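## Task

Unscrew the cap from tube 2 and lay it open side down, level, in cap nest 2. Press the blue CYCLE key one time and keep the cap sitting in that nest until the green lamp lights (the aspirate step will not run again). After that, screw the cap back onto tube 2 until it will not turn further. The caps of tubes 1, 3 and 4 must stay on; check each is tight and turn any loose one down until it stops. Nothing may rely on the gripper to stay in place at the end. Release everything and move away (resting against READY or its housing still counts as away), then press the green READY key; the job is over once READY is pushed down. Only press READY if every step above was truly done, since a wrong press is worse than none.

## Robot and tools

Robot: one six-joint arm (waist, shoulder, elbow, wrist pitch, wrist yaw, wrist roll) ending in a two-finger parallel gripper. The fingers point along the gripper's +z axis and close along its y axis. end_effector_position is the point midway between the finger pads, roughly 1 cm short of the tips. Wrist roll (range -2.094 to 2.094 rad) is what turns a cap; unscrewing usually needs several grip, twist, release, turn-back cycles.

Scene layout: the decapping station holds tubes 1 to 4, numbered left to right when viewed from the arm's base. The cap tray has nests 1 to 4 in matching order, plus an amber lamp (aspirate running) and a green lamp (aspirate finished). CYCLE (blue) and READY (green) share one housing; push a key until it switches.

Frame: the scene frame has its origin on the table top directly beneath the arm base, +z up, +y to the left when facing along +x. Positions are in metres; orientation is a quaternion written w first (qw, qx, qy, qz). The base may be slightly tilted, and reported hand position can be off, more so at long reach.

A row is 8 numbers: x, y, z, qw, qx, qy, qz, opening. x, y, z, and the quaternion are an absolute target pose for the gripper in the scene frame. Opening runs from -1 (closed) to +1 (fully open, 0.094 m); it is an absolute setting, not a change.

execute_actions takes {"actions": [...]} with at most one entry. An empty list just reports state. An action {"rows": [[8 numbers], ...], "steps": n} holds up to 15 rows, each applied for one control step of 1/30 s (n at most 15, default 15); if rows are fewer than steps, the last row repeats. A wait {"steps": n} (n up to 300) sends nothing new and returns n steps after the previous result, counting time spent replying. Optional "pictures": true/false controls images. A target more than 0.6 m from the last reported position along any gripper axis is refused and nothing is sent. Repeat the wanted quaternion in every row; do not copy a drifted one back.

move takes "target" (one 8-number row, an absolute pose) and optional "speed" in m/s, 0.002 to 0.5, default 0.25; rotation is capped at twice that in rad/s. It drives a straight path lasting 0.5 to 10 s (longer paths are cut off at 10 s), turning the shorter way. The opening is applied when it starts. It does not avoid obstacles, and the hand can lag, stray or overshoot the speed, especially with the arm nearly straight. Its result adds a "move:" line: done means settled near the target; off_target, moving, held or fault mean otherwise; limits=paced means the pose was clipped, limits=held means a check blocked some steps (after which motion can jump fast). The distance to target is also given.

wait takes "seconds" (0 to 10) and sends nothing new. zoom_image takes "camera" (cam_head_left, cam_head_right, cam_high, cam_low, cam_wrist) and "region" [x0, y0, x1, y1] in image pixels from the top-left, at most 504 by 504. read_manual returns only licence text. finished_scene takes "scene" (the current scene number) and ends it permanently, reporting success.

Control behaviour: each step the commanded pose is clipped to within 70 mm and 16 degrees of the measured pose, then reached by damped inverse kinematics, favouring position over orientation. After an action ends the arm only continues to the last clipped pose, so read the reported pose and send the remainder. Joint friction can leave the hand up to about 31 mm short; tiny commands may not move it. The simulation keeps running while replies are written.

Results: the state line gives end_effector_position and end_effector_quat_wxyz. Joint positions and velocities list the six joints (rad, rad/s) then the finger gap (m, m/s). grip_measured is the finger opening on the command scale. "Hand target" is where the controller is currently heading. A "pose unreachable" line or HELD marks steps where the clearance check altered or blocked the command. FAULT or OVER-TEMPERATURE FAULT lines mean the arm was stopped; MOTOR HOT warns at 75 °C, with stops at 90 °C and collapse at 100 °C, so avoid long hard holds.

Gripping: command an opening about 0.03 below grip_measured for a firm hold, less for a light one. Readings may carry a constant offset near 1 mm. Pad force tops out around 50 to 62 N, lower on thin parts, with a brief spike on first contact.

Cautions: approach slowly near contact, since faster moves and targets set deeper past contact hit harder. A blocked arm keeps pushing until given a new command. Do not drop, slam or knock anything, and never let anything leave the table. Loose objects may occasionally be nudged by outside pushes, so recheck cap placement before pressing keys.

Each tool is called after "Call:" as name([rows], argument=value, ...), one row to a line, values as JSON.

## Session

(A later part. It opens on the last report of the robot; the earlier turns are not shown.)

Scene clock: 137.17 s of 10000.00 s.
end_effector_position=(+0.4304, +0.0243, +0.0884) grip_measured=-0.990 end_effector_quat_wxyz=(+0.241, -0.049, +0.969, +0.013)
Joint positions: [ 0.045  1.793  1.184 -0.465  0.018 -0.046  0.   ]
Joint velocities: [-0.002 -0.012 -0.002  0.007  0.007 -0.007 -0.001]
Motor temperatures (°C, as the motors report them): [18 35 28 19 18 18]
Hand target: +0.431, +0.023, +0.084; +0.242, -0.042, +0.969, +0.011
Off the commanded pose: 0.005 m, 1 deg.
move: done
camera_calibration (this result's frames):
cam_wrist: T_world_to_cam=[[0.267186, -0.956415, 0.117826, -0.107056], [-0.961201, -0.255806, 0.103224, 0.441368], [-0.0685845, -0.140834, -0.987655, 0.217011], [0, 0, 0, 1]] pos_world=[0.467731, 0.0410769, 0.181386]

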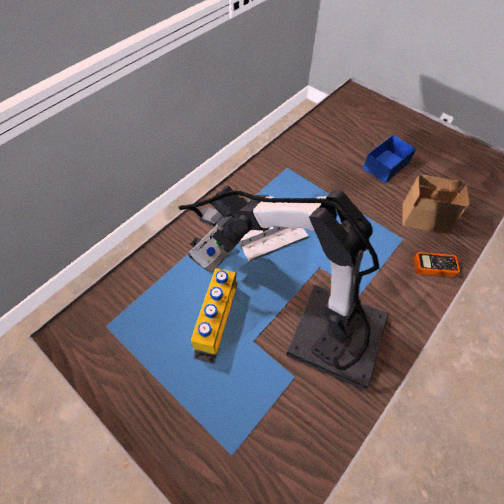

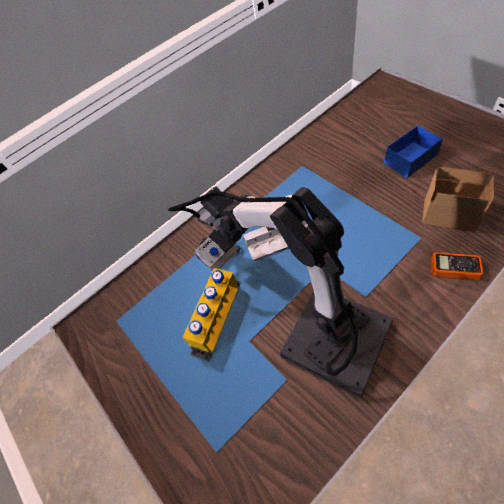

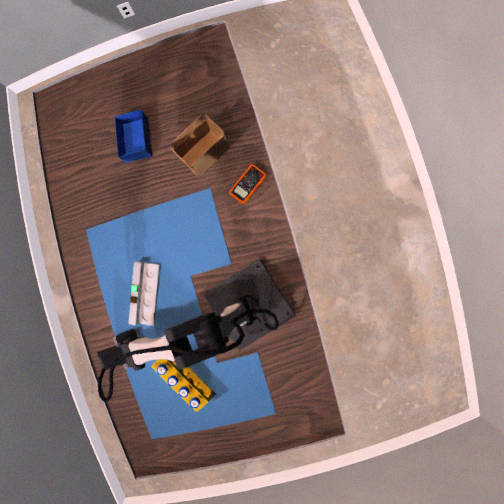

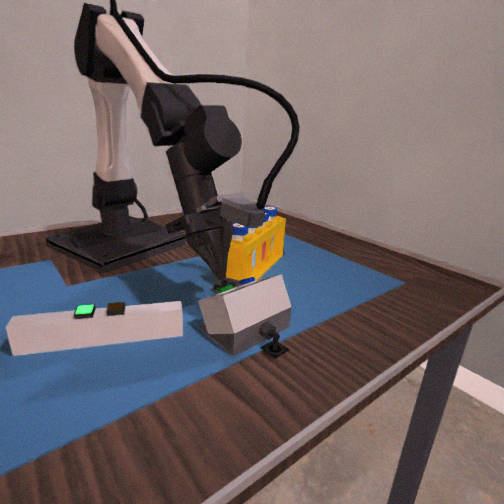

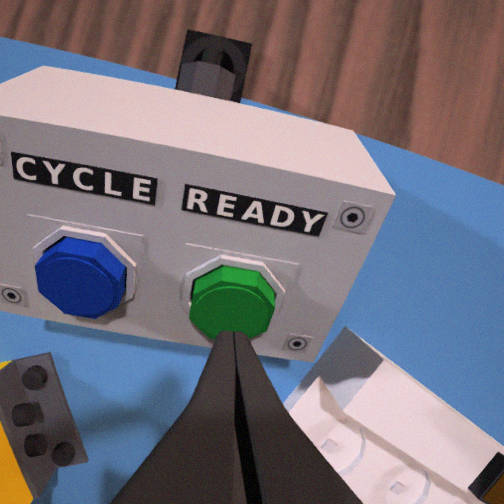

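Call:
move(target=[0.4437,0.0246,0.0616,0.242,-0.042,0.969,0.011,-1], speed=0.03)

Scene clock: 139.87 s of 10000.00 s.
end_effector_position=(+0.4375, +0.0253, +0.0733) grip_measured=-0.990 end_effector_quat_wxyz=(+0.240, -0.048, +0.970, +0.013)
Joint positions: [ 0.045  1.843  1.184 -0.419  0.018 -0.045  0.   ]
Joint velocities: [-0.012  0.002 -0.007 -0.037  0.007 -0.022  0.   ]
Motor temperatures (°C, as the motors report them): [18 35 28 20 18 18]
move: unfinished (the scene ended)
camera_calibration (this result's frames):
cam_wrist: T_world_to_cam=[[0.266353, -0.956706, 0.117345, -0.105832], [-0.961199, -0.25457, 0.106261, 0.449698], [-0.0717879, -0.141095, -0.98739, 0.20404], [0, 0, 0, 1]] pos_world=[0.475085, 0.0420187, 0.166101]
The task's run has ended: the event that ends the task has happened.

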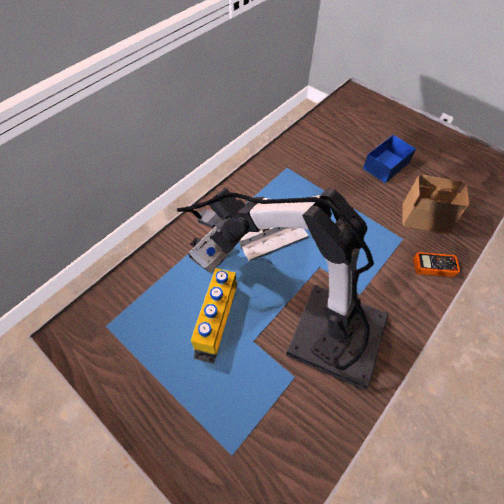

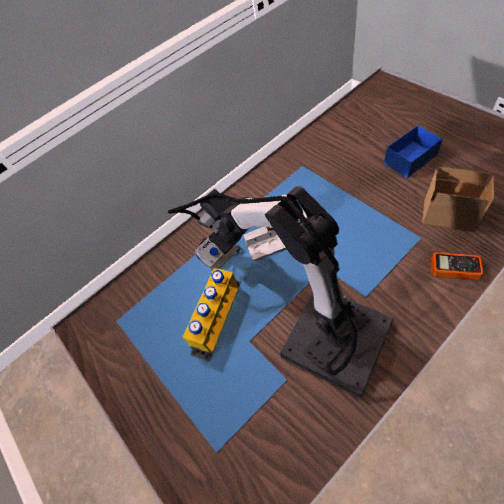

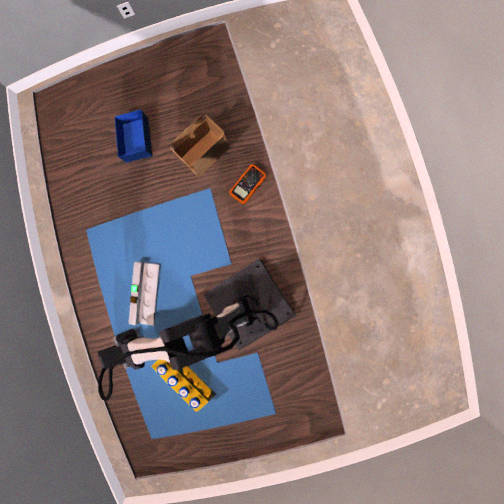

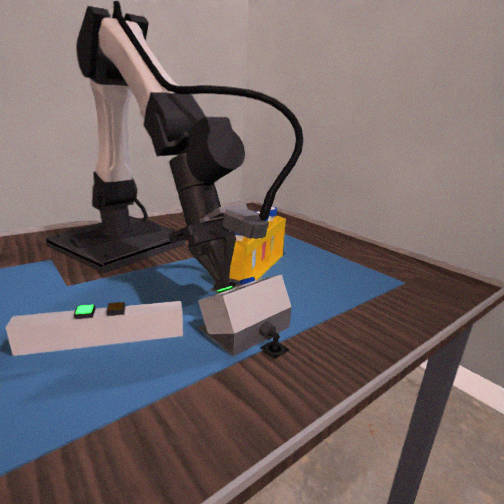

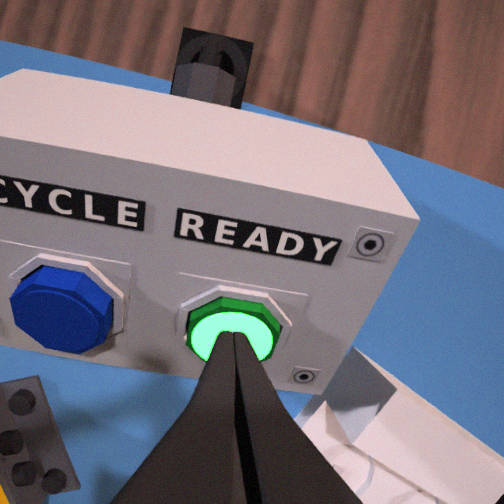

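Call:
finished_scene(scene=2)

The scene is finished: the task was done.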